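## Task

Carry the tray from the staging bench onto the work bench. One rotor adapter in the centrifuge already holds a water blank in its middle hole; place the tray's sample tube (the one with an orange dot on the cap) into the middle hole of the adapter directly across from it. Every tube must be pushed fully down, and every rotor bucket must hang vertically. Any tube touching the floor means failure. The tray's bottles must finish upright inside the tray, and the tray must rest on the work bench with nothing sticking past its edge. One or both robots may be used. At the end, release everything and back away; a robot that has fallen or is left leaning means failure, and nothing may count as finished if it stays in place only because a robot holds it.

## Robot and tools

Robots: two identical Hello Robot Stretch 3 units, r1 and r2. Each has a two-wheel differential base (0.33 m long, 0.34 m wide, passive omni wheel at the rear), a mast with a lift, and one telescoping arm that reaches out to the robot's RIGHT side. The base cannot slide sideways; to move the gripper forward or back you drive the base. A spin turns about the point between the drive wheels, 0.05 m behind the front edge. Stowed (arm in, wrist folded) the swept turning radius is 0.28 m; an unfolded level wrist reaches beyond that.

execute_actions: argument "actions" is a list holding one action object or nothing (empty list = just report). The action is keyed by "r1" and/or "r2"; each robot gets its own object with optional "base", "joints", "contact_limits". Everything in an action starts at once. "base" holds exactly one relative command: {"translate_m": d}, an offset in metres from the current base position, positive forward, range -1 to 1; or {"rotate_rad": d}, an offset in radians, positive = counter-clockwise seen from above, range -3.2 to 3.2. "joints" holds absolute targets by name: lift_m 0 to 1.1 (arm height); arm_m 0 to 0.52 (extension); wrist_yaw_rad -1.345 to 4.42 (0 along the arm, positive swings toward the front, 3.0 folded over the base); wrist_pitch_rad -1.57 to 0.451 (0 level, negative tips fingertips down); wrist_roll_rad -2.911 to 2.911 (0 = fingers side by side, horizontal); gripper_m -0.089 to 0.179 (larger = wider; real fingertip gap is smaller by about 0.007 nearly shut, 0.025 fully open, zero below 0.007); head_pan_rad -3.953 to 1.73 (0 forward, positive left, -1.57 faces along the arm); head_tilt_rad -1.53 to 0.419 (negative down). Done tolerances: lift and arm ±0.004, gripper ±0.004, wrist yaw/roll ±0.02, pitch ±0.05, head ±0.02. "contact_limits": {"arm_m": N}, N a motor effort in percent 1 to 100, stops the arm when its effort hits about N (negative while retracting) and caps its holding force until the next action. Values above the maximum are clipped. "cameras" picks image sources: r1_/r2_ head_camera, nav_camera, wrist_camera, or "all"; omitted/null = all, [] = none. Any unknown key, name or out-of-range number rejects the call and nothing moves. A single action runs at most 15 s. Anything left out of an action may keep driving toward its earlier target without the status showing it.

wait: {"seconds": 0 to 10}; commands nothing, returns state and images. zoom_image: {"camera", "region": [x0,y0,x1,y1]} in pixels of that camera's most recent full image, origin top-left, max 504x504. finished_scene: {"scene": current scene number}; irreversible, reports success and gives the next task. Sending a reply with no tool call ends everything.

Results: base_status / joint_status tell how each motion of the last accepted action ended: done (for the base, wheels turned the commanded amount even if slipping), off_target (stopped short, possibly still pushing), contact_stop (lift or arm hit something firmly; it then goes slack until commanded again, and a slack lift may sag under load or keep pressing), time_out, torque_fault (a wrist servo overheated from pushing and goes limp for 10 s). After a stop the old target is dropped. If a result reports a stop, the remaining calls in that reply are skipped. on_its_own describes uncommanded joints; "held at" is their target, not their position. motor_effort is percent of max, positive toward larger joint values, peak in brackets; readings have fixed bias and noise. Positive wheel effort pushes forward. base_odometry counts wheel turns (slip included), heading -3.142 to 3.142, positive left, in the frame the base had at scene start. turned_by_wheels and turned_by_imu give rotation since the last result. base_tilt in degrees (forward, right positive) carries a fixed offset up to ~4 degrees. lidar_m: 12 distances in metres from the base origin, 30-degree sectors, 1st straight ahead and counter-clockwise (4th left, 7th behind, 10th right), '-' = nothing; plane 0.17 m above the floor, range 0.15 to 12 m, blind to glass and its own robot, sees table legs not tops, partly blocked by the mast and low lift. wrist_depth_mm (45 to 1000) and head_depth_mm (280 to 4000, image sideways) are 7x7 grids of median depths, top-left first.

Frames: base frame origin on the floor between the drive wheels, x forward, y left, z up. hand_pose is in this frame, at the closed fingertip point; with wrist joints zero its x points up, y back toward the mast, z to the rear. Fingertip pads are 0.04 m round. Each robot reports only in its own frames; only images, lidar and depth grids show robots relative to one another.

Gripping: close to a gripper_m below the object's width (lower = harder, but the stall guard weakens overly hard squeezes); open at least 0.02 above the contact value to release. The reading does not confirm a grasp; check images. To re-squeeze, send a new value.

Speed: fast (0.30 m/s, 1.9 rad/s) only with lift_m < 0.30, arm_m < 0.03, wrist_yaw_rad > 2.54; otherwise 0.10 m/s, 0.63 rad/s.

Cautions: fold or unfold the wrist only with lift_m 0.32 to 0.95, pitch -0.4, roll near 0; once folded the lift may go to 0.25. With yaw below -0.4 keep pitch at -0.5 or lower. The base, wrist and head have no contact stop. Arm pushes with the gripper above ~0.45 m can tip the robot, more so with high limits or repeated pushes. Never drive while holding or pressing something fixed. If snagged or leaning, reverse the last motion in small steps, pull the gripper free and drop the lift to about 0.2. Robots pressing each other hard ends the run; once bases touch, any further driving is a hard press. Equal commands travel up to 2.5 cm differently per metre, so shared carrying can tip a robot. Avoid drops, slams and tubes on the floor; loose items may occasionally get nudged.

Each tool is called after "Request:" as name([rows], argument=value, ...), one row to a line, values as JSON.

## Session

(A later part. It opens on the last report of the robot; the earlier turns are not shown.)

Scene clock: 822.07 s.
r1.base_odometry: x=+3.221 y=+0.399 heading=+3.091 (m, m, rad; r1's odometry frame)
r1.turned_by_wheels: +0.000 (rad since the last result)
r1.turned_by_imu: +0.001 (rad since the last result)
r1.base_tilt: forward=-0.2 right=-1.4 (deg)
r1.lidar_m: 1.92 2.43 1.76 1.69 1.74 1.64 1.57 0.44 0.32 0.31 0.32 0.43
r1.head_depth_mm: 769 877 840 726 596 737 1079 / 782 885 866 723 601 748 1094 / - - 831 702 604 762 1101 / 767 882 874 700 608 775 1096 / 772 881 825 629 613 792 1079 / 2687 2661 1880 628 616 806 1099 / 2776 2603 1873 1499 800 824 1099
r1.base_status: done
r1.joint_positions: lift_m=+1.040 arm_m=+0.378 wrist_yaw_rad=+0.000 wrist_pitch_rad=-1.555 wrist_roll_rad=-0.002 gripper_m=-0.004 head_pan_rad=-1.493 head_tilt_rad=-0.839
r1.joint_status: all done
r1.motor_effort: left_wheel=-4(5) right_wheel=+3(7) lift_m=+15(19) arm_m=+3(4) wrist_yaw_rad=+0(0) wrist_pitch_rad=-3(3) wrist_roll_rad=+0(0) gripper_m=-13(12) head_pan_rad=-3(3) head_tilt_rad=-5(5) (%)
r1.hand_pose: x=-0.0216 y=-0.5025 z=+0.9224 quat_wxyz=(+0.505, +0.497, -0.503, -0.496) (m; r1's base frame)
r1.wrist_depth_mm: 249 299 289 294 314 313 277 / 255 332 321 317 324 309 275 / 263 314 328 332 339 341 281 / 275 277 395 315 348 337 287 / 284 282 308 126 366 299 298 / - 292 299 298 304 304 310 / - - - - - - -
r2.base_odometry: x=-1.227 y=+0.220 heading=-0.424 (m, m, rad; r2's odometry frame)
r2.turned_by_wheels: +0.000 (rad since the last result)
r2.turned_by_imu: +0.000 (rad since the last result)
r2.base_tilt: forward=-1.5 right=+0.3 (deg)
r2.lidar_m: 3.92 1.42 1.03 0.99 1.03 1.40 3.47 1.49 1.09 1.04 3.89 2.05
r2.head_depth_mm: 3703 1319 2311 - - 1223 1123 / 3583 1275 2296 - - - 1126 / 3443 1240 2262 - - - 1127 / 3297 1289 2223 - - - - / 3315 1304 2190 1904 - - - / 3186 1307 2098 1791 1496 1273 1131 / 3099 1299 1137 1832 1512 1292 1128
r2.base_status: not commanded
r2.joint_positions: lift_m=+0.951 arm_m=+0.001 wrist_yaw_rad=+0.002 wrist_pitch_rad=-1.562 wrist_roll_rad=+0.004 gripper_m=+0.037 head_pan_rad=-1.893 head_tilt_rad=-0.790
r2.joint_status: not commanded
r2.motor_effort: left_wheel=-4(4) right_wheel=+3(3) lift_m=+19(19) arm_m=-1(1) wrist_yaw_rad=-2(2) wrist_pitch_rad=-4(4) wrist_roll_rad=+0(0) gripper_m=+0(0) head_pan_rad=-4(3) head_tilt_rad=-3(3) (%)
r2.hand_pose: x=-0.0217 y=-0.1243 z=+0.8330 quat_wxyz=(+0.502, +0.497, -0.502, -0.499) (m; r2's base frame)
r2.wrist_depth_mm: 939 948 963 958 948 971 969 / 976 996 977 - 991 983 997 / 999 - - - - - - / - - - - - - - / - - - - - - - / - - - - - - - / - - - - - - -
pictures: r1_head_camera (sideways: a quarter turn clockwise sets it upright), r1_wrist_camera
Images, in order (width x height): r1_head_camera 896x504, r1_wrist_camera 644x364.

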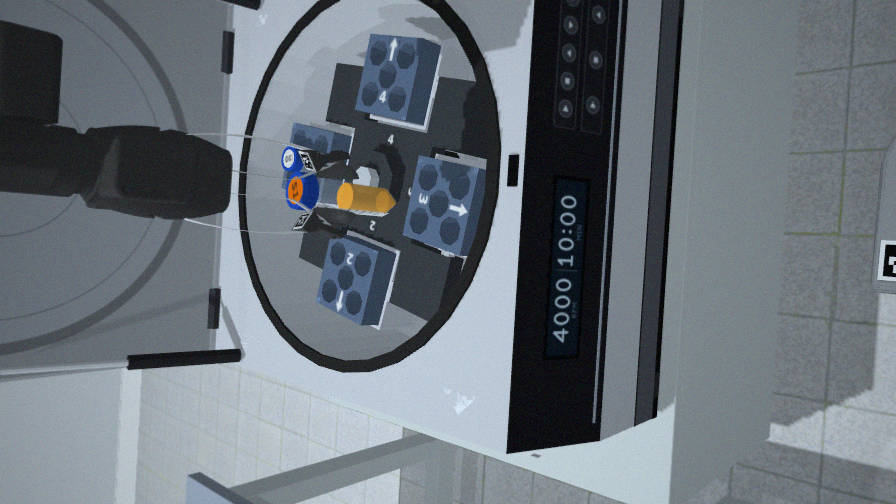

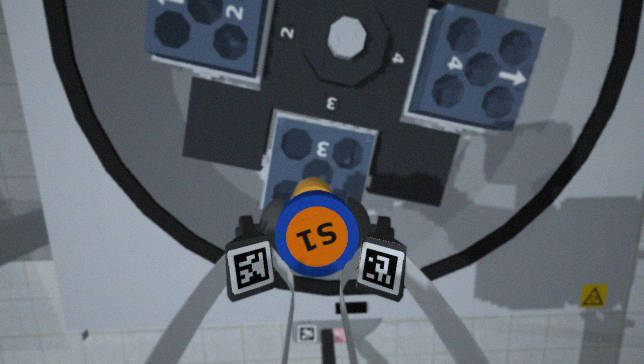

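Request:
execute_actions([
  {"r1":{"joints":{"lift_m":0.985}}},
], cameras=["r1_head_camera","r1_wrist_camera"])

Request:
zoom_image(camera="r1_head_camera", region=[280,120,520,300])

Scene clock: 829.23 s.
r1.base_odometry: x=+3.221 y=+0.399 heading=+3.091 (m, m, rad; r1's odometry frame)
r1.turned_by_wheels: +0.000 (rad since the last result)
r1.turned_by_imu: +0.001 (rad since the last result)
r1.base_tilt: forward=-0.2 right=-1.3 (deg)
r1.lidar_m: 1.92 2.43 1.75 1.69 1.74 1.64 1.57 0.44 0.32 0.31 0.32 0.43
r1.head_depth_mm: 772 880 839 726 595 737 1080 / - 887 864 723 601 747 1089 / 748 - 831 683 605 762 1099 / 767 880 878 697 610 777 1099 / 775 882 824 630 612 793 1083 / 2694 2630 1886 628 617 808 1100 / 2752 2620 1864 1494 797 825 1100
r1.base_status: not commanded
r1.joint_positions: lift_m=+0.985 arm_m=+0.378 wrist_yaw_rad=+0.000 wrist_pitch_rad=-1.555 wrist_roll_rad=-0.002 gripper_m=-0.004 head_pan_rad=-1.493 head_tilt_rad=-0.839
r1.joint_status: all done
r1.motor_effort: left_wheel=-3(4) right_wheel=+3(3) lift_m=+14(15) arm_m=+4(3) wrist_yaw_rad=+0(0) wrist_pitch_rad=-3(3) wrist_roll_rad=+0(0) gripper_m=-13(13) head_pan_rad=-2(3) head_tilt_rad=-5(5) (%)
r1.hand_pose: x=-0.0216 y=-0.5025 z=+0.8674 quat_wxyz=(+0.505, +0.497, -0.503, -0.496) (m; r1's base frame)
r1.wrist_depth_mm: 237 236 256 243 260 241 256 / 231 304 267 268 270 253 255 / 217 277 274 275 281 283 258 / 215 270 291 257 289 312 241 / 221 227 299 126 347 279 238 / 230 231 236 258 261 244 246 / 238 240 244 246 249 252 254
r2.base_odometry: x=-1.227 y=+0.220 heading=-0.424 (m, m, rad; r2's odometry frame)
r2.turned_by_wheels: +0.000 (rad since the last result)
r2.turned_by_imu: +0.000 (rad since the last result)
r2.base_tilt: forward=-1.5 right=+0.3 (deg)
r2.lidar_m: 3.94 1.42 1.03 0.99 1.03 1.41 3.47 1.49 1.09 1.04 3.92 2.05
r2.head_depth_mm: 3714 1317 2304 - - 1228 1132 / 3615 1280 2323 - - - 1124 / 3487 1239 2293 - - - 1125 / 3440 1298 2250 - - - - / 3315 1290 2142 1904 - - - / 3190 1309 2085 1796 1485 1263 1129 / 3153 1303 1137 1845 1523 1299 1120
r2.base_status: not commanded
r2.joint_positions: lift_m=+0.951 arm_m=+0.001 wrist_yaw_rad=+0.002 wrist_pitch_rad=-1.562 wrist_roll_rad=+0.004 gripper_m=+0.037 head_pan_rad=-1.893 head_tilt_rad=-0.790
r2.joint_status: not commanded
r2.motor_effort: left_wheel=-4(4) right_wheel=+3(3) lift_m=+19(19) arm_m=-1(1) wrist_yaw_rad=-1(3) wrist_pitch_rad=-4(4) wrist_roll_rad=+1(0) gripper_m=+0(0) head_pan_rad=-3(3) head_tilt_rad=-4(3) (%)
r2.hand_pose: x=-0.0217 y=-0.1243 z=+0.8330 quat_wxyz=(+0.502, +0.497, -0.502, -0.499) (m; r2's base frame)
r2.wrist_depth_mm: 945 956 948 975 958 962 949 / 965 958 983 965 985 973 - / - - 982 - 997 - 999 / - - - - - - - / - - - - - - - / - - - - - - - / - - - - - - -
pictures: r1_head_camera (sideways: a quarter turn clockwise sets it upright), r1_wrist_camera
Images, in order (width x height): r1_head_camera 896x504, r1_wrist_camera 644x364.

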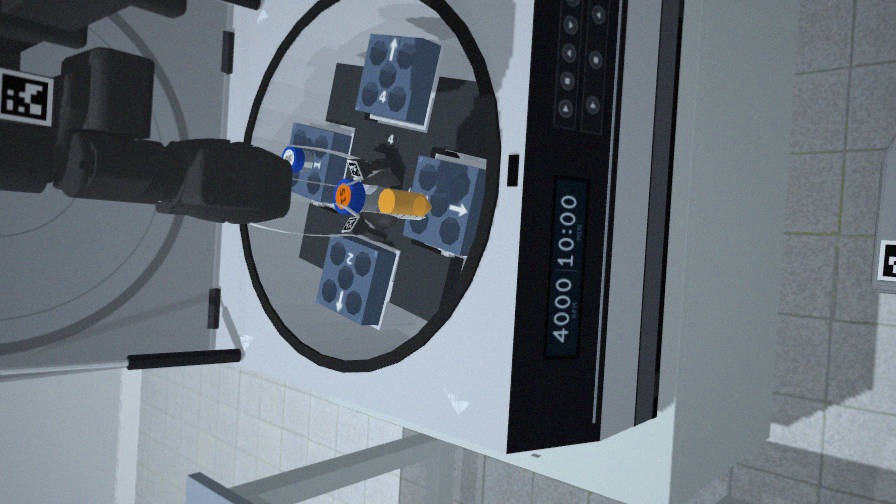

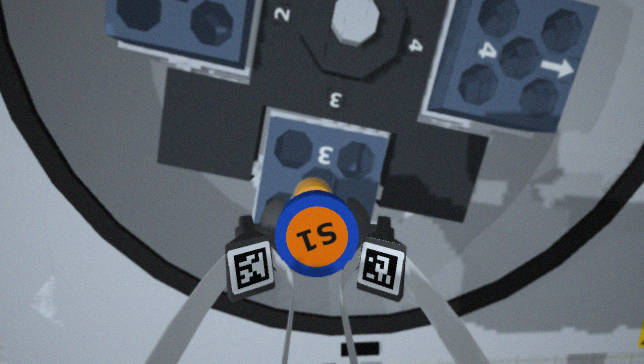

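Region (280, 120, 520, 300) of r1_head_camera's 896x504 image, scaled by 2.100, with more detail than that image has; it fills the top 378 rows of this view, and the rest is white.

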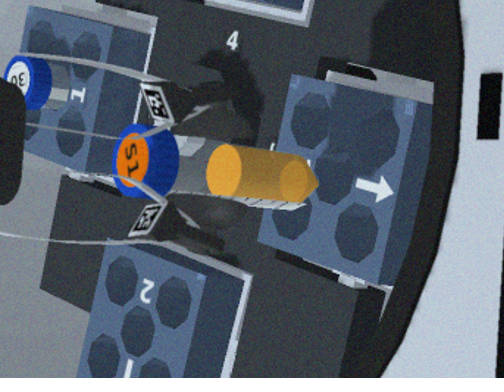

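Request:
execute_actions([
  {"r1":{"joints":{"lift_m":0.968},"base":{"translate_m":-0.005}}},
], cameras=["r1_head_camera","r1_wrist_camera"])

Request:
zoom_image(camera="r1_head_camera", region=[280,120,520,300])

Scene clock: 836.73 s.
r1.base_odometry: x=+3.226 y=+0.399 heading=+3.091 (m, m, rad; r1's odometry frame)
r1.turned_by_wheels: +0.000 (rad since the last result)
r1.turned_by_imu: +0.001 (rad since the last result)
r1.base_tilt: forward=-0.3 right=-1.4 (deg)
r1.lidar_m: 1.92 2.43 1.76 1.68 1.74 1.63 1.57 0.44 0.32 0.31 0.32 0.43
r1.head_depth_mm: - 889 840 726 596 737 1076 / - 903 863 722 601 749 1092 / 748 - 836 681 605 763 1096 / 768 881 874 684 608 778 1098 / 773 882 825 628 613 790 1081 / 2674 2547 846 627 616 807 1100 / 2733 2626 1874 1494 796 825 1098
r1.base_status: done
r1.joint_positions: lift_m=+0.968 arm_m=+0.378 wrist_yaw_rad=+0.000 wrist_pitch_rad=-1.555 wrist_roll_rad=-0.002 gripper_m=-0.004 head_pan_rad=-1.493 head_tilt_rad=-0.839
r1.joint_status: all done
r1.motor_effort: left_wheel=-3(10) right_wheel=+4(4) lift_m=+14(12) arm_m=+4(3) wrist_yaw_rad=+0(1) wrist_pitch_rad=-3(3) wrist_roll_rad=+1(0) gripper_m=-13(14) head_pan_rad=-1(2) head_tilt_rad=-7(6) (%)
r1.hand_pose: x=-0.0216 y=-0.5025 z=+0.8504 quat_wxyz=(+0.505, +0.497, -0.503, -0.496) (m; r1's base frame)
r1.wrist_depth_mm: 231 218 242 225 245 225 242 / 239 288 250 252 253 240 244 / 224 264 257 259 263 266 250 / 203 264 263 242 272 304 236 / 203 234 307 126 319 272 219 / 211 212 238 260 259 227 226 / 219 220 224 228 231 230 234
r2.base_odometry: x=-1.227 y=+0.220 heading=-0.424 (m, m, rad; r2's odometry frame)
r2.turned_by_wheels: +0.000 (rad since the last result)
r2.turned_by_imu: +0.000 (rad since the last result)
r2.base_tilt: forward=-1.6 right=+0.2 (deg)
r2.lidar_m: 3.90 1.42 1.03 0.99 1.03 1.41 3.47 1.50 1.09 1.04 3.88 2.06
r2.head_depth_mm: 3773 1319 2305 - - 1230 1121 / 3610 1275 2336 - - - 1116 / 3484 1234 2270 - - - 1124 / 3314 1298 2231 - - - - / 3347 1286 2150 1897 - - - / 3201 1309 2099 1792 1497 1264 1130 / 3052 1305 1133 1850 1529 1288 1129
r2.base_status: not commanded
r2.joint_positions: lift_m=+0.951 arm_m=+0.001 wrist_yaw_rad=+0.002 wrist_pitch_rad=-1.562 wrist_roll_rad=+0.004 gripper_m=+0.037 head_pan_rad=-1.893 head_tilt_rad=-0.790
r2.joint_status: not commanded
r2.motor_effort: left_wheel=-4(4) right_wheel=+3(3) lift_m=+19(19) arm_m=-1(1) wrist_yaw_rad=-3(4) wrist_pitch_rad=-4(4) wrist_roll_rad=+1(1) gripper_m=+0(0) head_pan_rad=-3(4) head_tilt_rad=-3(3) (%)
r2.hand_pose: x=-0.0217 y=-0.1243 z=+0.8330 quat_wxyz=(+0.502, +0.497, -0.502, -0.499) (m; r2's base frame)
r2.wrist_depth_mm: 958 956 957 949 958 957 950 / 982 976 988 986 983 981 969 / 992 - - - - - - / - - - - - - - / - - - - - - - / - - - - - - - / - - - - - - -
pictures: r1_head_camera (sideways: a quarter turn clockwise sets it upright), r1_wrist_camera
Images, in order (width x height): r1_head_camera 896x504, r1_wrist_camera 644x364.

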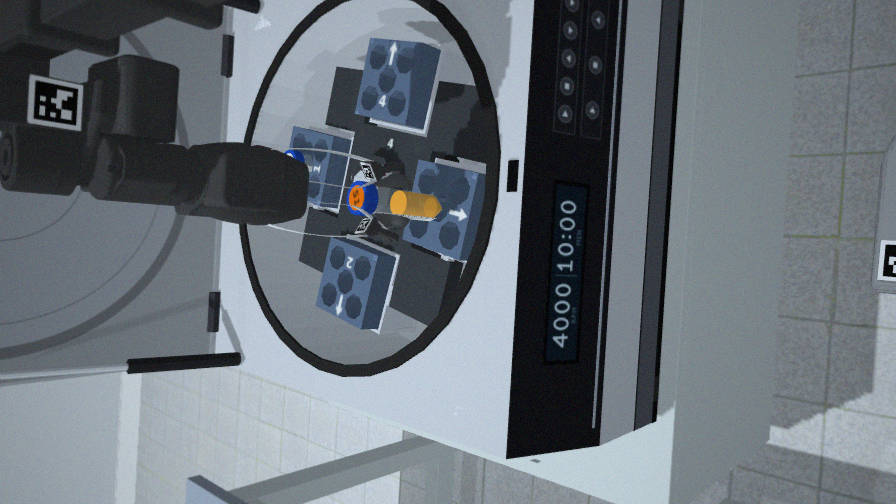

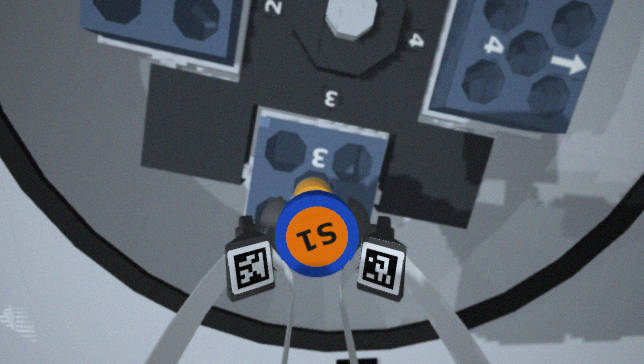

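Region (280, 120, 520, 300) of r1_head_camera's 896x504 image, scaled by 2.100, with more detail than that image has; it fills the top 378 rows of this view, and the rest is white.

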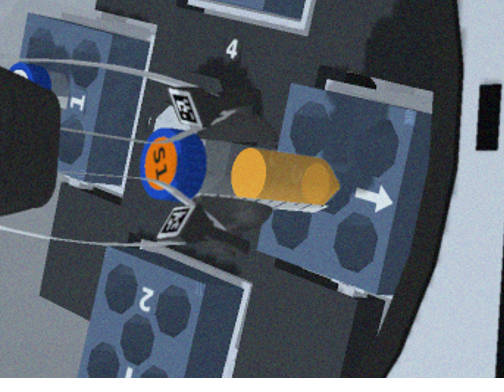

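Request:
execute_actions([
  {"r1":{"joints":{"lift_m":0.955}}},
], cameras=["r1_head_camera","r1_wrist_camera"])

Request:
zoom_image(camera="r1_head_camera", region=[280,120,520,300])

Scene clock: 840.73 s.
r1.base_odometry: x=+3.226 y=+0.399 heading=+3.091 (m, m, rad; r1's odometry frame)
r1.turned_by_wheels: +0.000 (rad since the last result)
r1.turned_by_imu: +0.001 (rad since the last result)
r1.base_tilt: forward=-0.2 right=-1.4 (deg)
r1.lidar_m: 1.93 2.43 1.76 1.68 1.75 1.63 1.56 0.44 0.32 0.31 0.32 0.43
r1.head_depth_mm: - 899 839 725 598 737 1082 / - 910 862 722 601 749 1092 / 741 - 815 695 605 761 1095 / 767 882 873 681 609 776 1094 / 771 879 827 628 614 791 1090 / 2689 2540 845 630 617 807 1097 / 2762 2647 1883 1501 799 822 1098
r1.base_status: not commanded
r1.joint_positions: lift_m=+0.955 arm_m=+0.378 wrist_yaw_rad=+0.000 wrist_pitch_rad=-1.555 wrist_roll_rad=-0.002 gripper_m=-0.004 head_pan_rad=-1.493 head_tilt_rad=-0.839
r1.joint_status: all done
r1.motor_effort: left_wheel=-3(3) right_wheel=+3(3) lift_m=+15(12) arm_m=+3(4) wrist_yaw_rad=-1(0) wrist_pitch_rad=-4(3) wrist_roll_rad=+0(0) gripper_m=-13(12) head_pan_rad=-3(1) head_tilt_rad=-5(6) (%)
r1.hand_pose: x=-0.0216 y=-0.5025 z=+0.8374 quat_wxyz=(+0.505, +0.497, -0.503, -0.496) (m; r1's base frame)
r1.wrist_depth_mm: 231 205 230 213 233 213 221 / 237 288 238 239 241 222 236 / 223 245 243 244 251 254 242 / 203 256 251 228 258 289 237 / 190 234 299 126 309 266 212 / 198 201 239 261 259 227 210 / 204 205 209 216 216 217 220
r2.base_odometry: x=-1.227 y=+0.220 heading=-0.424 (m, m, rad; r2's odometry frame)
r2.turned_by_wheels: +0.000 (rad since the last result)
r2.turned_by_imu: +0.000 (rad since the last result)
r2.base_tilt: forward=-1.5 right=+0.2 (deg)
r2.lidar_m: 3.90 1.42 1.03 0.99 1.03 1.40 3.46 1.49 1.09 1.04 3.90 2.06
r2.head_depth_mm: 3748 1316 2307 - - 1229 1125 / 3582 1280 2329 - - - 1124 / 3500 1243 2293 - - - 1129 / 3331 1303 2259 - - - - / 3294 1299 2164 1917 - - - / 3214 1301 2094 1796 1484 1271 1128 / 3082 1304 1134 1850 1534 1294 1124
r2.base_status: not commanded
r2.joint_positions: lift_m=+0.951 arm_m=+0.001 wrist_yaw_rad=+0.002 wrist_pitch_rad=-1.562 wrist_roll_rad=+0.004 gripper_m=+0.037 head_pan_rad=-1.893 head_tilt_rad=-0.790
r2.joint_status: not commanded
r2.motor_effort: left_wheel=-4(4) right_wheel=+3(3) lift_m=+19(19) arm_m=-1(1) wrist_yaw_rad=-1(2) wrist_pitch_rad=-4(4) wrist_roll_rad=+0(1) gripper_m=+0(0) head_pan_rad=-3(3) head_tilt_rad=-3(2) (%)
r2.hand_pose: x=-0.0217 y=-0.1243 z=+0.8330 quat_wxyz=(+0.502, +0.497, -0.502, -0.499) (m; r2's base frame)
r2.wrist_depth_mm: 936 951 957 941 956 948 953 / 956 950 970 994 - 983 991 / 982 - - - - - - / - - - - - - - / - - - - - - - / - - - - - - - / - - - - - - -
pictures: r1_head_camera (sideways: a quarter turn clockwise sets it upright), r1_wrist_camera
Images, in order (width x height): r1_head_camera 896x504, r1_wrist_camera 644x364.

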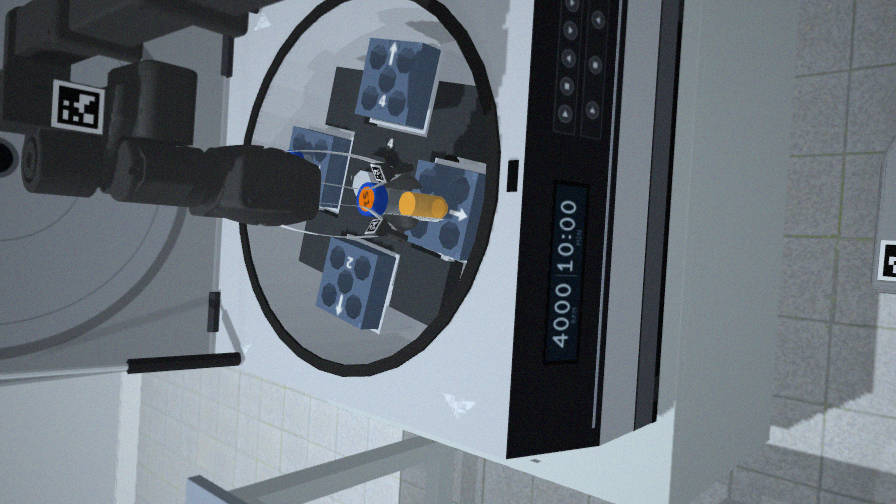

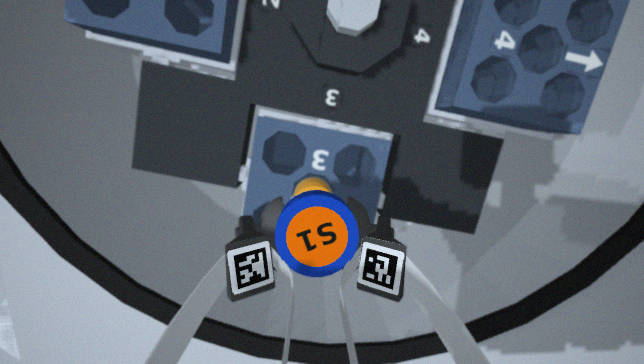

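Region (280, 120, 520, 300) of r1_head_camera's 896x504 image, scaled by 2.100, with more detail than that image has; it fills the top 378 rows of this view, and the rest is white.

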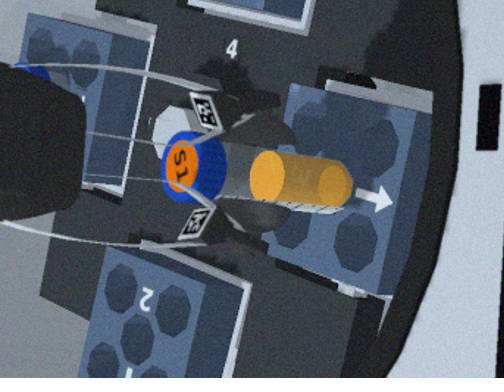

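Tip is entering. Continue.

Request:
execute_actions([
  {"r1":{"joints":{"lift_m":0.935}}},
], cameras=["r1_head_camera","r1_wrist_camera"])

Request:
zoom_image(camera="r1_head_camera", region=[280,120,520,300])

Scene clock: 845.80 s.
r1.base_odometry: x=+3.226 y=+0.399 heading=+3.091 (m, m, rad; r1's odometry frame)
r1.turned_by_wheels: +0.000 (rad since the last result)
r1.turned_by_imu: +0.001 (rad since the last result)
r1.base_tilt: forward=-0.3 right=-1.5 (deg)
r1.lidar_m: 1.92 2.43 1.75 1.69 1.74 1.63 1.57 0.44 0.32 0.31 0.32 0.43
r1.head_depth_mm: 723 899 835 731 596 738 1079 / - 910 862 721 601 749 1092 / 735 - 799 693 607 761 1096 / 767 880 871 674 609 779 1093 / 772 881 828 629 612 791 1089 / 2678 2538 845 629 618 809 1093 / 2747 2646 1886 1507 798 823 1096
r1.base_status: not commanded
r1.joint_positions: lift_m=+0.935 arm_m=+0.378 wrist_yaw_rad=+0.000 wrist_pitch_rad=-1.555 wrist_roll_rad=-0.002 gripper_m=-0.004 head_pan_rad=-1.493 head_tilt_rad=-0.839
r1.joint_status: all done
r1.motor_effort: left_wheel=-3(3) right_wheel=+3(3) lift_m=+15(14) arm_m=+4(3) wrist_yaw_rad=+0(0) wrist_pitch_rad=-3(3) wrist_roll_rad=+0(0) gripper_m=-13(13) head_pan_rad=-2(3) head_tilt_rad=-6(6) (%)
r1.hand_pose: x=-0.0216 y=-0.5025 z=+0.8174 quat_wxyz=(+0.505, +0.497, -0.503, -0.496) (m; r1's base frame)
r1.wrist_depth_mm: 220 187 211 196 214 194 196 / 238 218 218 219 223 203 207 / 224 224 224 223 230 234 230 / 203 246 230 207 236 243 236 / 185 233 300 126 245 255 212 / 175 196 239 260 259 227 191 / 183 183 196 217 212 194 195
r2.base_odometry: x=-1.227 y=+0.220 heading=-0.424 (m, m, rad; r2's odometry frame)
r2.turned_by_wheels: +0.000 (rad since the last result)
r2.turned_by_imu: +0.000 (rad since the last result)
r2.base_tilt: forward=-1.5 right=+0.2 (deg)
r2.lidar_m: 3.90 1.41 1.03 0.99 1.03 1.40 3.47 1.49 1.09 1.04 3.91 2.06
r2.head_depth_mm: 3720 1319 2343 - - 1218 1126 / 3547 1275 2307 - - - 1123 / 3469 1240 2302 - - - 1129 / 3373 1296 2247 - - - - / 3310 1296 2169 1892 - - - / 3199 1300 2081 1787 1480 1270 1127 / 3105 1306 1139 1826 1520 1300 1127
r2.base_status: not commanded
r2.joint_positions: lift_m=+0.951 arm_m=+0.001 wrist_yaw_rad=+0.002 wrist_pitch_rad=-1.562 wrist_roll_rad=+0.004 gripper_m=+0.037 head_pan_rad=-1.893 head_tilt_rad=-0.790
r2.joint_status: not commanded
r2.motor_effort: left_wheel=-4(4) right_wheel=+3(3) lift_m=+19(19) arm_m=-1(1) wrist_yaw_rad=-2(2) wrist_pitch_rad=-4(4) wrist_roll_rad=+0(0) gripper_m=+0(0) head_pan_rad=-3(4) head_tilt_rad=-3(4) (%)
r2.hand_pose: x=-0.0217 y=-0.1243 z=+0.8330 quat_wxyz=(+0.502, +0.497, -0.502, -0.499) (m; r2's base frame)
r2.wrist_depth_mm: 951 964 947 954 961 948 981 / 993 986 972 1000 - 989 985 / - 994 - - - - - / - - - - - - - / - - - - - - - / - - - - - - - / - - - - - - -
pictures: r1_head_camera (sideways: a quarter turn clockwise sets it upright), r1_wrist_camera
Images, in order (width x height): r1_head_camera 896x504, r1_wrist_camera 644x364.

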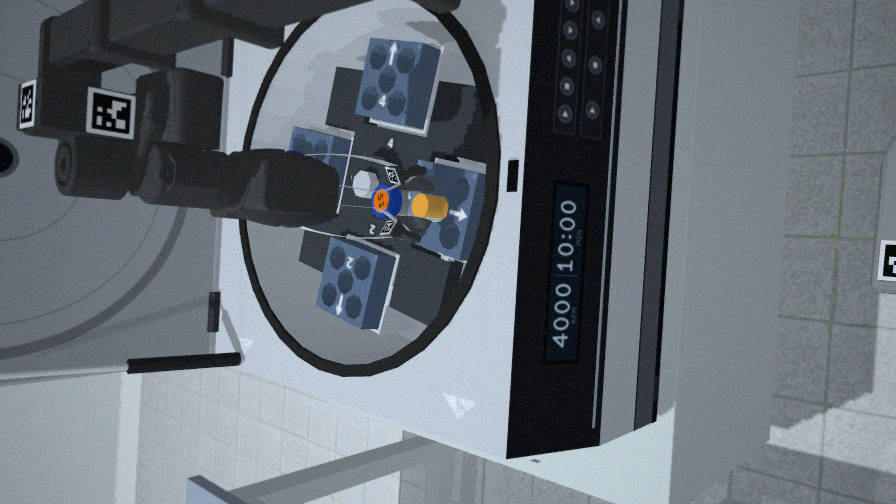

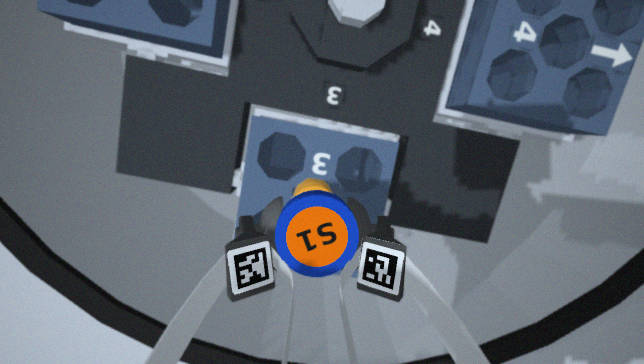

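Region (280, 120, 520, 300) of r1_head_camera's 896x504 image, scaled by 2.100, with more detail than that image has; it fills the top 378 rows of this view, and the rest is white.

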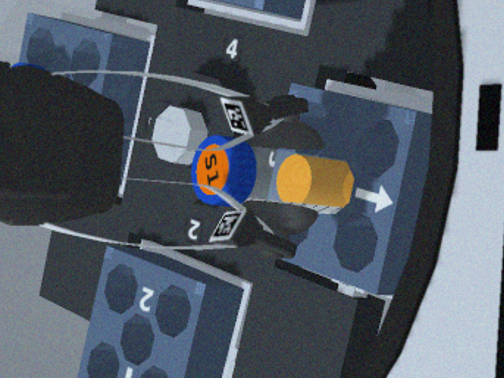

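In well. Another 2 cm, then release.

Request:
execute_actions([
  {"r1":{"joints":{"lift_m":0.915}}},
], cameras=["r1_wrist_camera"])

Request:
execute_actions([
  {"r1":{"joints":{"gripper_m":0.055}}},
], cameras=["r1_wrist_camera"])

Request:
execute_actions([
  {"r1":{"joints":{"lift_m":1.08}}},
], cameras=["r1_head_camera","r1_wrist_camera"])

Request:
zoom_image(camera="r1_head_camera", region=[230,60,530,340])

Scene clock: 851.20 s.
r1.base_odometry: x=+3.226 y=+0.399 heading=+3.091 (m, m, rad; r1's odometry frame)
r1.turned_by_wheels: +0.000 (rad since the last result)
r1.turned_by_imu: +0.001 (rad since the last result)
r1.base_tilt: forward=-0.3 right=-1.4 (deg)
r1.lidar_m: 1.92 2.43 1.76 1.69 1.74 1.63 1.57 0.44 0.32 0.31 0.32 0.43
r1.head_depth_mm: 740 - 860 741 597 736 1077 / 728 864 858 721 600 749 1092 / 750 - 795 688 606 762 1100 / 768 880 874 674 608 778 1096 / 773 880 827 629 614 792 1085 / 2663 2527 847 628 616 805 1098 / 2756 2632 1869 1496 798 826 1098
r1.base_status: not commanded
r1.joint_positions: lift_m=+0.915 arm_m=+0.378 wrist_yaw_rad=+0.000 wrist_pitch_rad=-1.556 wrist_roll_rad=-0.002 gripper_m=-0.004 head_pan_rad=-1.493 head_tilt_rad=-0.839
r1.joint_status: all done
r1.motor_effort: left_wheel=-3(3) right_wheel=+3(3) lift_m=+15(16) arm_m=+3(3) wrist_yaw_rad=+0(0) wrist_pitch_rad=-2(3) wrist_roll_rad=+0(0) gripper_m=-14(13) head_pan_rad=-2(3) head_tilt_rad=-5(5) (%)
r1.hand_pose: x=-0.0216 y=-0.5022 z=+0.7974 quat_wxyz=(+0.504, +0.497, -0.503, -0.496) (m; r1's base frame)
r1.wrist_depth_mm: 219 187 192 176 194 179 176 / 237 197 199 200 202 189 181 / 222 203 205 205 208 213 204 / 203 209 209 187 216 218 237 / 185 233 285 126 223 238 211 / 163 195 237 252 259 227 186 / 158 162 196 216 210 189 169
r2.base_odometry: x=-1.227 y=+0.220 heading=-0.424 (m, m, rad; r2's odometry frame)
r2.turned_by_wheels: +0.000 (rad since the last result)
r2.turned_by_imu: +0.000 (rad since the last result)
r2.base_tilt: forward=-1.5 right=+0.3 (deg)
r2.lidar_m: 3.93 1.42 1.03 0.99 1.03 1.41 3.46 1.49 1.09 1.04 3.90 2.06
r2.head_depth_mm: 3733 1316 2331 - - 1223 1126 / 3587 1280 2323 - - - 1121 / 3457 1247 2299 - - - 1125 / 3333 1290 2217 - - - - / 3323 1289 2162 1906 - - - / 3217 1297 2088 1793 1491 1271 1132 / 3101 1300 1137 1825 1519 1292 1137
r2.base_status: not commanded
r2.joint_positions: lift_m=+0.951 arm_m=+0.001 wrist_yaw_rad=+0.002 wrist_pitch_rad=-1.562 wrist_roll_rad=+0.004 gripper_m=+0.037 head_pan_rad=-1.893 head_tilt_rad=-0.790
r2.joint_status: not commanded
r2.motor_effort: left_wheel=-4(4) right_wheel=+3(3) lift_m=+19(19) arm_m=-1(1) wrist_yaw_rad=-4(2) wrist_pitch_rad=-4(4) wrist_roll_rad=+0(0) gripper_m=+0(0) head_pan_rad=-3(3) head_tilt_rad=-3(4) (%)
r2.hand_pose: x=-0.0217 y=-0.1243 z=+0.8330 quat_wxyz=(+0.502, +0.497, -0.502, -0.499) (m; r2's base frame)
r2.wrist_depth_mm: 945 953 972 957 943 946 978 / 974 958 972 970 985 980 996 / - - - - - - - / - - - - - - - / - - - - - - - / - - - - - - - / - - - - - - -
pictures: r1_wrist_camera
Images, in order (width x height): r1_wrist_camera 644x364.

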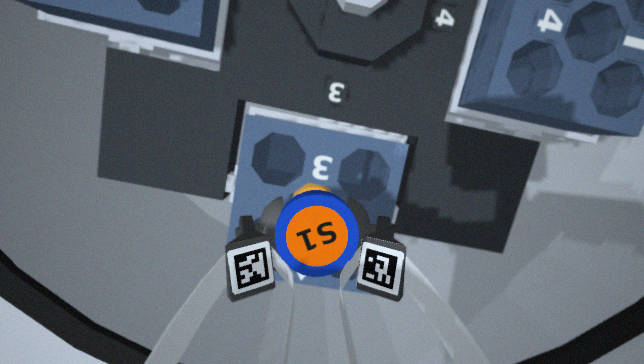

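Scene clock: 852.30 s.
r1.base_odometry: x=+3.226 y=+0.399 heading=+3.091 (m, m, rad; r1's odometry frame)
r1.turned_by_wheels: +0.000 (rad since the last result)
r1.turned_by_imu: +0.000 (rad since the last result)
r1.base_tilt: forward=-0.3 right=-1.3 (deg)
r1.lidar_m: 1.92 2.43 1.75 1.69 1.74 1.63 1.56 0.44 0.32 0.31 0.32 0.43
r1.head_depth_mm: 738 - 855 738 595 738 1078 / 730 865 862 722 601 748 1091 / 749 - 796 703 606 764 1101 / 769 878 873 682 609 778 1099 / 772 879 823 629 613 794 1082 / 2679 2524 846 628 616 805 1100 / 2763 2629 1885 1487 796 826 1096
r1.base_status: not commanded
r1.joint_positions: lift_m=+0.915 arm_m=+0.378 wrist_yaw_rad=+0.000 wrist_pitch_rad=-1.556 wrist_roll_rad=-0.002 gripper_m=+0.055 head_pan_rad=-1.493 head_tilt_rad=-0.839
r1.joint_status: all done
r1.motor_effort: left_wheel=-3(3) right_wheel=+4(3) lift_m=+14(14) arm_m=+3(4) wrist_yaw_rad=+0(0) wrist_pitch_rad=-2(3) wrist_roll_rad=+0(0) gripper_m=+0(78) head_pan_rad=-2(2) head_tilt_rad=-7(6) (%)
r1.hand_pose: x=-0.0216 y=-0.5022 z=+0.7974 quat_wxyz=(+0.504, +0.497, -0.503, -0.496) (m; r1's base frame)
r1.wrist_depth_mm: 220 187 192 177 194 178 176 / 236 197 198 200 203 189 181 / 223 203 204 205 208 213 203 / 203 210 209 187 216 219 236 / 184 233 299 161 223 238 211 / 162 194 226 232 251 226 187 / 157 163 196 217 211 186 169
r2.base_odometry: x=-1.227 y=+0.220 heading=-0.424 (m, m, rad; r2's odometry frame)
r2.turned_by_wheels: +0.000 (rad since the last result)
r2.turned_by_imu: +0.000 (rad since the last result)
r2.base_tilt: forward=-1.5 right=+0.3 (deg)
r2.lidar_m: 3.92 1.42 1.03 0.99 1.03 1.41 3.45 1.49 1.08 1.04 3.91 2.05
r2.head_depth_mm: 3776 1325 2313 - - 1220 1130 / 3522 1270 2319 - - - 1122 / 3490 1248 2286 - - - 1126 / 3315 1294 2225 - - - - / 3346 1298 2164 1890 - - - / 3172 1312 2104 1801 1487 1270 1130 / 3093 1307 1134 1850 1518 1288 1134
r2.base_status: not commanded
r2.joint_positions: lift_m=+0.951 arm_m=+0.001 wrist_yaw_rad=+0.002 wrist_pitch_rad=-1.562 wrist_roll_rad=+0.004 gripper_m=+0.037 head_pan_rad=-1.893 head_tilt_rad=-0.790
r2.joint_status: not commanded
r2.motor_effort: left_wheel=-4(4) right_wheel=+3(3) lift_m=+19(19) arm_m=-1(1) wrist_yaw_rad=-2(2) wrist_pitch_rad=-4(4) wrist_roll_rad=+1(0) gripper_m=+0(0) head_pan_rad=-3(3) head_tilt_rad=-3(2) (%)
r2.hand_pose: x=-0.0217 y=-0.1243 z=+0.8330 quat_wxyz=(+0.502, +0.497, -0.502, -0.499) (m; r2's base frame)
r2.wrist_depth_mm: 939 935 953 946 968 974 973 / 985 984 993 999 - 994 982 / - - - - - - - / - - - - - - - / - - - - - - - / - - - - - - - / - - - - - - -
pictures: r1_wrist_camera
Images, in order (width x height): r1_wrist_camera 644x364.

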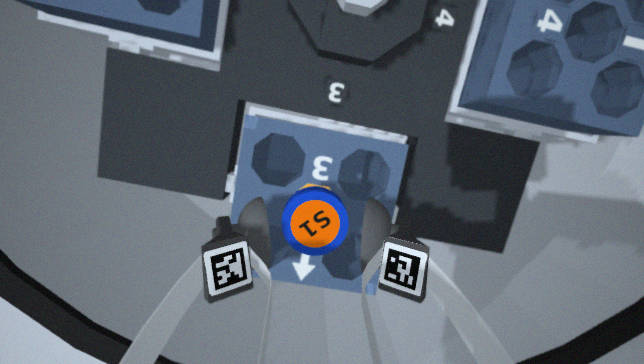

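Scene clock: 854.63 s.
r1.base_odometry: x=+3.226 y=+0.399 heading=+3.091 (m, m, rad; r1's odometry frame)
r1.turned_by_wheels: +0.000 (rad since the last result)
r1.turned_by_imu: +0.001 (rad since the last result)
r1.base_tilt: forward=-0.2 right=-1.4 (deg)
r1.lidar_m: 1.92 2.43 1.76 1.68 1.74 1.63 1.57 0.44 0.32 0.31 0.32 0.43
r1.head_depth_mm: 755 878 840 726 596 737 1080 / 757 889 858 723 601 749 1096 / - 895 838 702 605 762 1097 / 769 876 849 697 609 778 1095 / 772 879 827 629 612 794 1084 / 2696 2540 849 628 617 808 1098 / 2766 2610 1871 1493 797 824 1096
r1.base_status: not commanded
r1.joint_positions: lift_m=+1.080 arm_m=+0.378 wrist_yaw_rad=+0.000 wrist_pitch_rad=-1.556 wrist_roll_rad=-0.002 gripper_m=+0.055 head_pan_rad=-1.493 head_tilt_rad=-0.839
r1.joint_status: all done
r1.motor_effort: left_wheel=-3(3) right_wheel=+3(3) lift_m=+22(22) arm_m=+3(4) wrist_yaw_rad=+0(0) wrist_pitch_rad=-2(3) wrist_roll_rad=+1(0) gripper_m=+1(0) head_pan_rad=-3(3) head_tilt_rad=-6(6) (%)
r1.hand_pose: x=-0.0216 y=-0.5022 z=+0.9619 quat_wxyz=(+0.504, +0.497, -0.503, -0.496) (m; r1's base frame)
r1.wrist_depth_mm: 287 320 328 338 351 357 304 / - 342 361 355 361 351 312 / - 323 370 370 378 362 323 / - 315 406 361 393 333 335 / 607 325 329 414 352 338 - / - 335 - 342 - 352 - / - - - - - - -
r2.base_odometry: x=-1.227 y=+0.220 heading=-0.424 (m, m, rad; r2's odometry frame)
r2.turned_by_wheels: +0.000 (rad since the last result)
r2.turned_by_imu: +0.000 (rad since the last result)
r2.base_tilt: forward=-1.5 right=+0.3 (deg)
r2.lidar_m: 3.90 1.41 1.03 0.99 1.03 1.40 3.48 1.49 1.09 1.04 3.91 2.06
r2.head_depth_mm: 3742 1316 2318 - - 1219 1123 / 3653 1281 2305 - - - 1125 / 3522 1242 2310 - - - 1123 / 3389 1284 2252 - - - - / 3276 1296 2192 1924 - - - / 3175 1301 2104 1787 1479 1273 1134 / 3116 1309 1132 1842 1536 1299 1123
r2.base_status: not commanded
r2.joint_positions: lift_m=+0.951 arm_m=+0.001 wrist_yaw_rad=+0.002 wrist_pitch_rad=-1.562 wrist_roll_rad=+0.004 gripper_m=+0.037 head_pan_rad=-1.893 head_tilt_rad=-0.790
r2.joint_status: not commanded
r2.motor_effort: left_wheel=-4(4) right_wheel=+3(3) lift_m=+19(19) arm_m=-1(1) wrist_yaw_rad=-2(2) wrist_pitch_rad=-4(4) wrist_roll_rad=+1(0) gripper_m=+0(0) head_pan_rad=-3(4) head_tilt_rad=-4(3) (%)
r2.hand_pose: x=-0.0217 y=-0.1243 z=+0.8330 quat_wxyz=(+0.502, +0.497, -0.502, -0.499) (m; r2's base frame)
r2.wrist_depth_mm: 932 944 954 961 962 977 963 / 994 994 989 980 978 978 969 / 996 - - - - - - / - - - - - - - / - - - - - - - / - - - - - - - / - - - - - - -
pictures: r1_head_camera (sideways: a quarter turn clockwise sets it upright), r1_wrist_camera
Images, in order (width x height): r1_head_camera 896x504, r1_wrist_camera 644x364.

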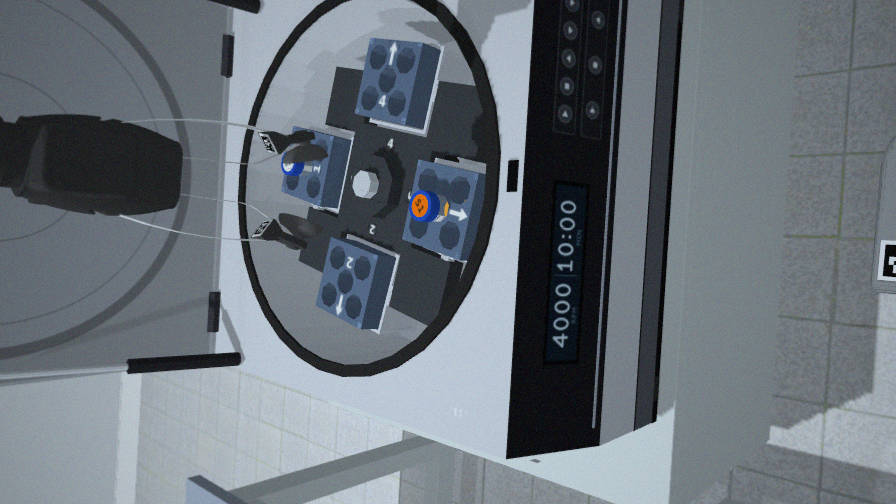

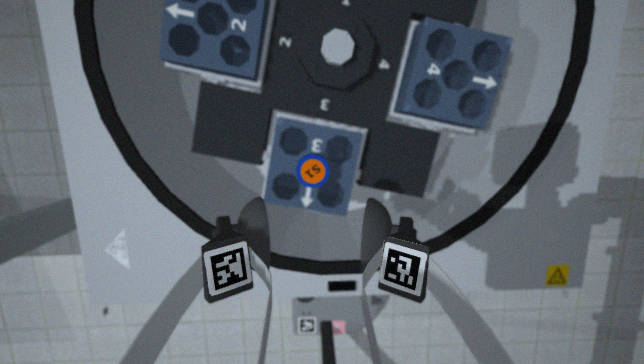

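Region (230, 60, 530, 340) of r1_head_camera's 896x504 image, scaled by 1.680, with more detail than that image has; it fills the top 470 rows of this view, and the rest is white.

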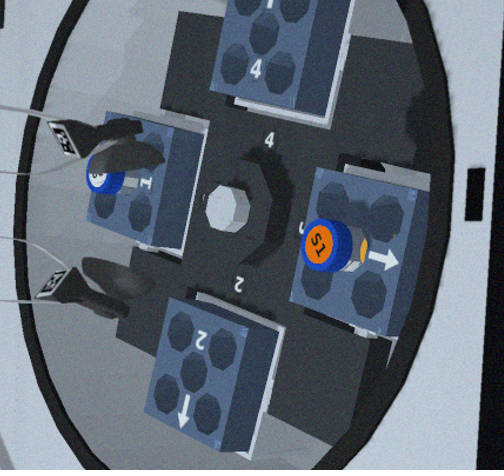

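Request:
execute_actions([
  {"r1":{"joints":{"gripper_m":0.0,"lift_m":0.945}}},
], cameras=["r1_head_camera","r1_wrist_camera"])

Request:
execute_actions([
  {"r1":{"joints":{"lift_m":0.925}}},
], cameras=["r1_head_camera","r1_wrist_camera"])

Scene clock: 862.63 s.
r1.base_odometry: x=+3.226 y=+0.399 heading=+3.091 (m, m, rad; r1's odometry frame)
r1.turned_by_wheels: +0.000 (rad since the last result)
r1.turned_by_imu: +0.001 (rad since the last result)
r1.base_tilt: forward=-0.3 right=-1.3 (deg)
r1.lidar_m: 1.93 2.43 1.76 1.69 1.74 1.63 1.56 0.44 0.32 0.31 0.32 0.43
r1.head_depth_mm: 713 899 833 725 596 735 1079 / - 906 862 722 601 748 1092 / 735 - 812 703 604 761 1093 / 767 882 873 684 607 777 1098 / 771 880 829 630 614 794 1086 / 2661 2504 848 627 616 807 1102 / 2758 2621 1880 1502 797 824 1092
r1.base_status: not commanded
r1.joint_positions: lift_m=+0.945 arm_m=+0.378 wrist_yaw_rad=+0.000 wrist_pitch_rad=-1.556 wrist_roll_rad=-0.002 gripper_m=+0.000 head_pan_rad=-1.493 head_tilt_rad=-0.839
r1.joint_status: all done
r1.motor_effort: left_wheel=-3(3) right_wheel=+3(3) lift_m=+14(21) arm_m=+3(4) wrist_yaw_rad=+0(0) wrist_pitch_rad=-2(3) wrist_roll_rad=+0(0) gripper_m=-2(79) head_pan_rad=-3(3) head_tilt_rad=-5(5) (%)
r1.hand_pose: x=-0.0216 y=-0.5022 z=+0.8274 quat_wxyz=(+0.504, +0.497, -0.503, -0.496) (m; r1's base frame)
r1.wrist_depth_mm: 227 201 220 205 223 203 206 / 238 229 228 229 231 211 221 / 223 235 233 234 240 242 235 / 202 248 240 217 246 282 235 / 182 234 294 - 311 261 211 / 187 195 238 259 266 226 198 / 194 194 198 216 214 204 207
r2.base_odometry: x=-1.227 y=+0.220 heading=-0.424 (m, m, rad; r2's odometry frame)
r2.turned_by_wheels: +0.000 (rad since the last result)
r2.turned_by_imu: +0.000 (rad since the last result)
r2.base_tilt: forward=-1.5 right=+0.3 (deg)
r2.lidar_m: 3.88 1.41 1.03 0.99 1.03 1.41 3.47 1.49 1.09 1.04 3.91 2.05
r2.head_depth_mm: 3768 1318 2336 - - 1230 1126 / 3625 1272 2324 - - - 1125 / 3485 1244 2306 - - - 1122 / 3278 1299 2211 - - - - / 3289 1300 2180 1919 - - - / 3192 1303 2114 1802 1487 1265 1127 / 3145 1306 1134 1839 1523 1303 1135
r2.base_status: not commanded
r2.joint_positions: lift_m=+0.951 arm_m=+0.001 wrist_yaw_rad=+0.002 wrist_pitch_rad=-1.562 wrist_roll_rad=+0.004 gripper_m=+0.037 head_pan_rad=-1.893 head_tilt_rad=-0.790
r2.joint_status: not commanded
r2.motor_effort: left_wheel=-4(4) right_wheel=+3(3) lift_m=+19(19) arm_m=-1(1) wrist_yaw_rad=-2(4) wrist_pitch_rad=-4(4) wrist_roll_rad=+0(0) gripper_m=+0(0) head_pan_rad=-3(3) head_tilt_rad=-3(3) (%)
r2.hand_pose: x=-0.0217 y=-0.1243 z=+0.8330 quat_wxyz=(+0.502, +0.497, -0.502, -0.499) (m; r2's base frame)
r2.wrist_depth_mm: 927 953 942 956 954 972 970 / 952 984 978 972 985 998 - / - - - 990 - - - / - - - - - - - / - - - - - - - / - - - - - - - / - - - - - - -
pictures: r1_head_camera (sideways: a quarter turn clockwise sets it upright), r1_wrist_camera
Images, in order (width x height): r1_head_camera 896x504, r1_wrist_camera 644x364.

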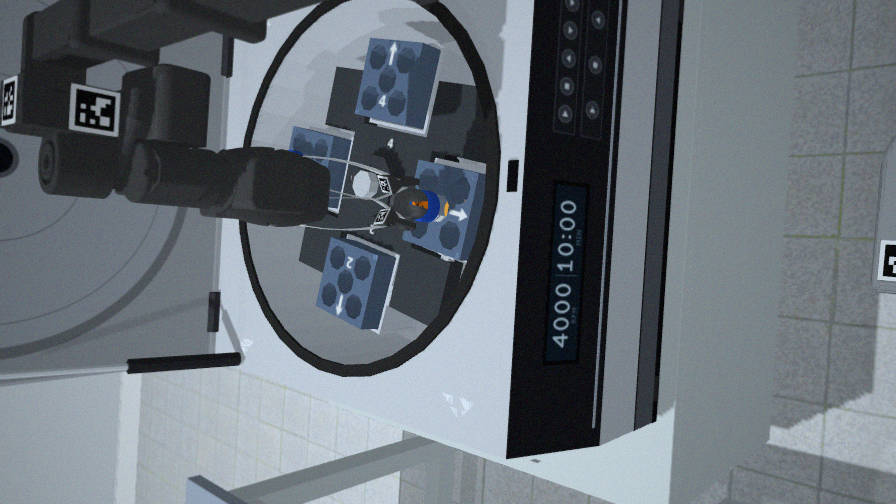

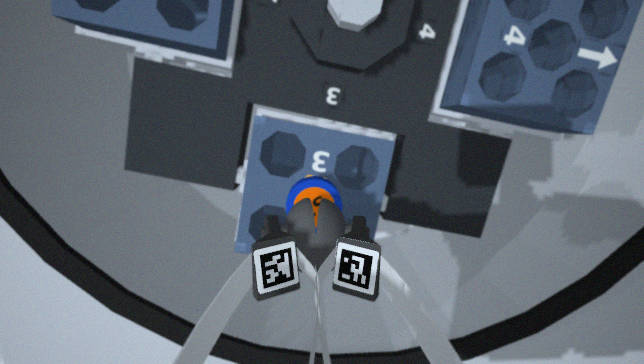

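Scene clock: 864.20 s.
r1.base_odometry: x=+3.226 y=+0.399 heading=+3.091 (m, m, rad; r1's odometry frame)
r1.turned_by_wheels: +0.000 (rad since the last result)
r1.turned_by_imu: +0.000 (rad since the last result)
r1.base_tilt: forward=-0.3 right=-1.5 (deg)
r1.lidar_m: 1.92 2.43 1.76 1.68 1.74 1.63 1.57 0.44 0.32 0.31 0.32 0.43
r1.head_depth_mm: 724 898 833 729 598 738 1078 / - 910 864 724 600 751 1092 / 736 - 816 702 607 766 1099 / 767 881 872 683 609 780 1095 / 774 885 825 629 613 795 1102 / 2704 2528 844 626 617 811 1099 / 2749 2618 1875 1504 796 828 1091
r1.base_status: not commanded
r1.joint_positions: lift_m=+0.938 arm_m=+0.378 wrist_yaw_rad=+0.000 wrist_pitch_rad=-1.562 wrist_roll_rad=-0.002 gripper_m=+0.000 head_pan_rad=-1.493 head_tilt_rad=-0.840
r1.joint_status: lift_m contact_stop (moved -0.007 of -0.020)
r1.on_its_own: lift_m is slack since a contact_stop, until your next command for it (your +0.925 is given up)
r1.motor_effort: left_wheel=-1(3) right_wheel=+1(4) lift_m=+18(18) arm_m=+3(3) wrist_yaw_rad=+0(0) wrist_pitch_rad=+1(3) wrist_roll_rad=+0(0) gripper_m=-2(3) head_pan_rad=-2(2) head_tilt_rad=-6(5) (%)
r1.hand_pose: x=-0.0216 y=-0.5008 z=+0.8204 quat_wxyz=(+0.503, +0.498, -0.501, -0.498) (m; r1's base frame)
r1.wrist_depth_mm: 220 199 214 198 216 197 199 / 236 222 222 223 225 205 207 / 222 228 226 228 233 238 232 / 201 246 233 210 240 265 235 / 183 230 289 - 306 258 209 / 179 193 235 255 263 224 191 / 187 188 196 213 211 198 200
r2.base_odometry: x=-1.227 y=+0.220 heading=-0.424 (m, m, rad; r2's odometry frame)
r2.turned_by_wheels: +0.000 (rad since the last result)
r2.turned_by_imu: +0.000 (rad since the last result)
r2.base_tilt: forward=-1.5 right=+0.3 (deg)
r2.lidar_m: 3.91 1.41 1.03 0.99 1.03 1.41 3.48 1.49 1.09 1.04 3.90 2.06
r2.head_depth_mm: 3696 1322 2319 - - 1229 1130 / 3536 1279 2311 - - - 1120 / 3465 1254 2275 - - - 1126 / 3331 1303 2242 - - - - / 3298 1293 2178 1912 - - - / 3258 1295 2077 1786 1496 1272 1128 / 3128 1312 1134 1858 1527 1294 1127
r2.base_status: not commanded
r2.joint_positions: lift_m=+0.951 arm_m=+0.001 wrist_yaw_rad=+0.002 wrist_pitch_rad=-1.562 wrist_roll_rad=+0.004 gripper_m=+0.037 head_pan_rad=-1.893 head_tilt_rad=-0.790
r2.joint_status: not commanded
r2.motor_effort: left_wheel=-4(4) right_wheel=+3(3) lift_m=+19(19) arm_m=-1(1) wrist_yaw_rad=-2(2) wrist_pitch_rad=-4(4) wrist_roll_rad=+0(0) gripper_m=+0(0) head_pan_rad=-3(4) head_tilt_rad=-4(4) (%)
r2.hand_pose: x=-0.0217 y=-0.1243 z=+0.8330 quat_wxyz=(+0.502, +0.497, -0.502, -0.499) (m; r2's base frame)
r2.wrist_depth_mm: 941 951 942 942 964 956 971 / 975 977 984 974 987 991 - / - - - 1000 - - - / - - - - - - - / - - - - - - - / - - - - - - - / - - - - - - -
pictures: r1_head_camera (sideways: a quarter turn clockwise sets it upright), r1_wrist_camera
Images, in order (width x height): r1_head_camera 896x504, r1_wrist_camera 644x364.

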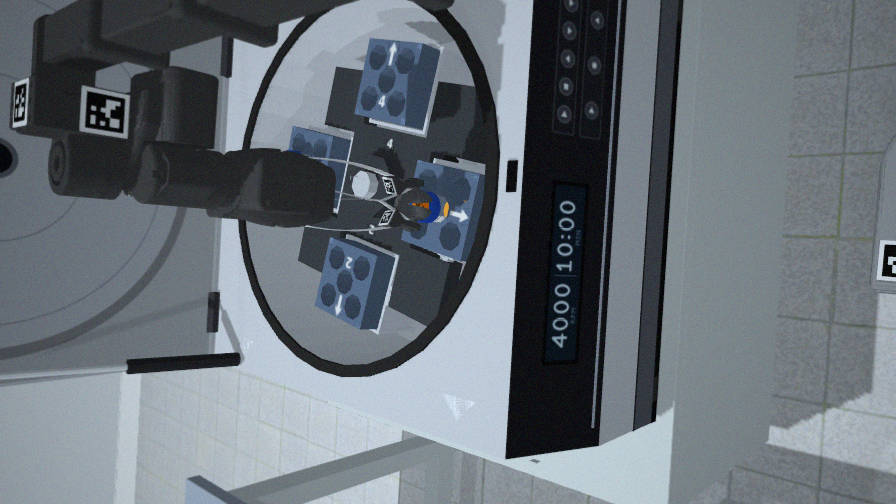

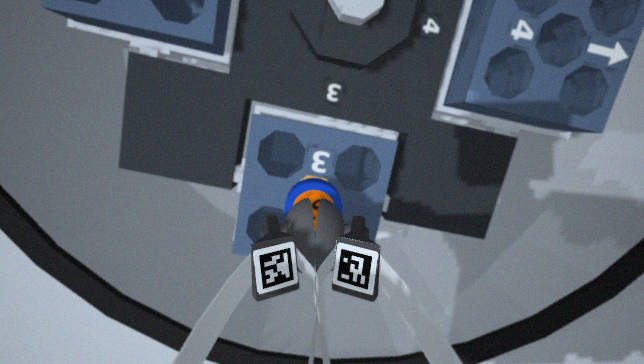

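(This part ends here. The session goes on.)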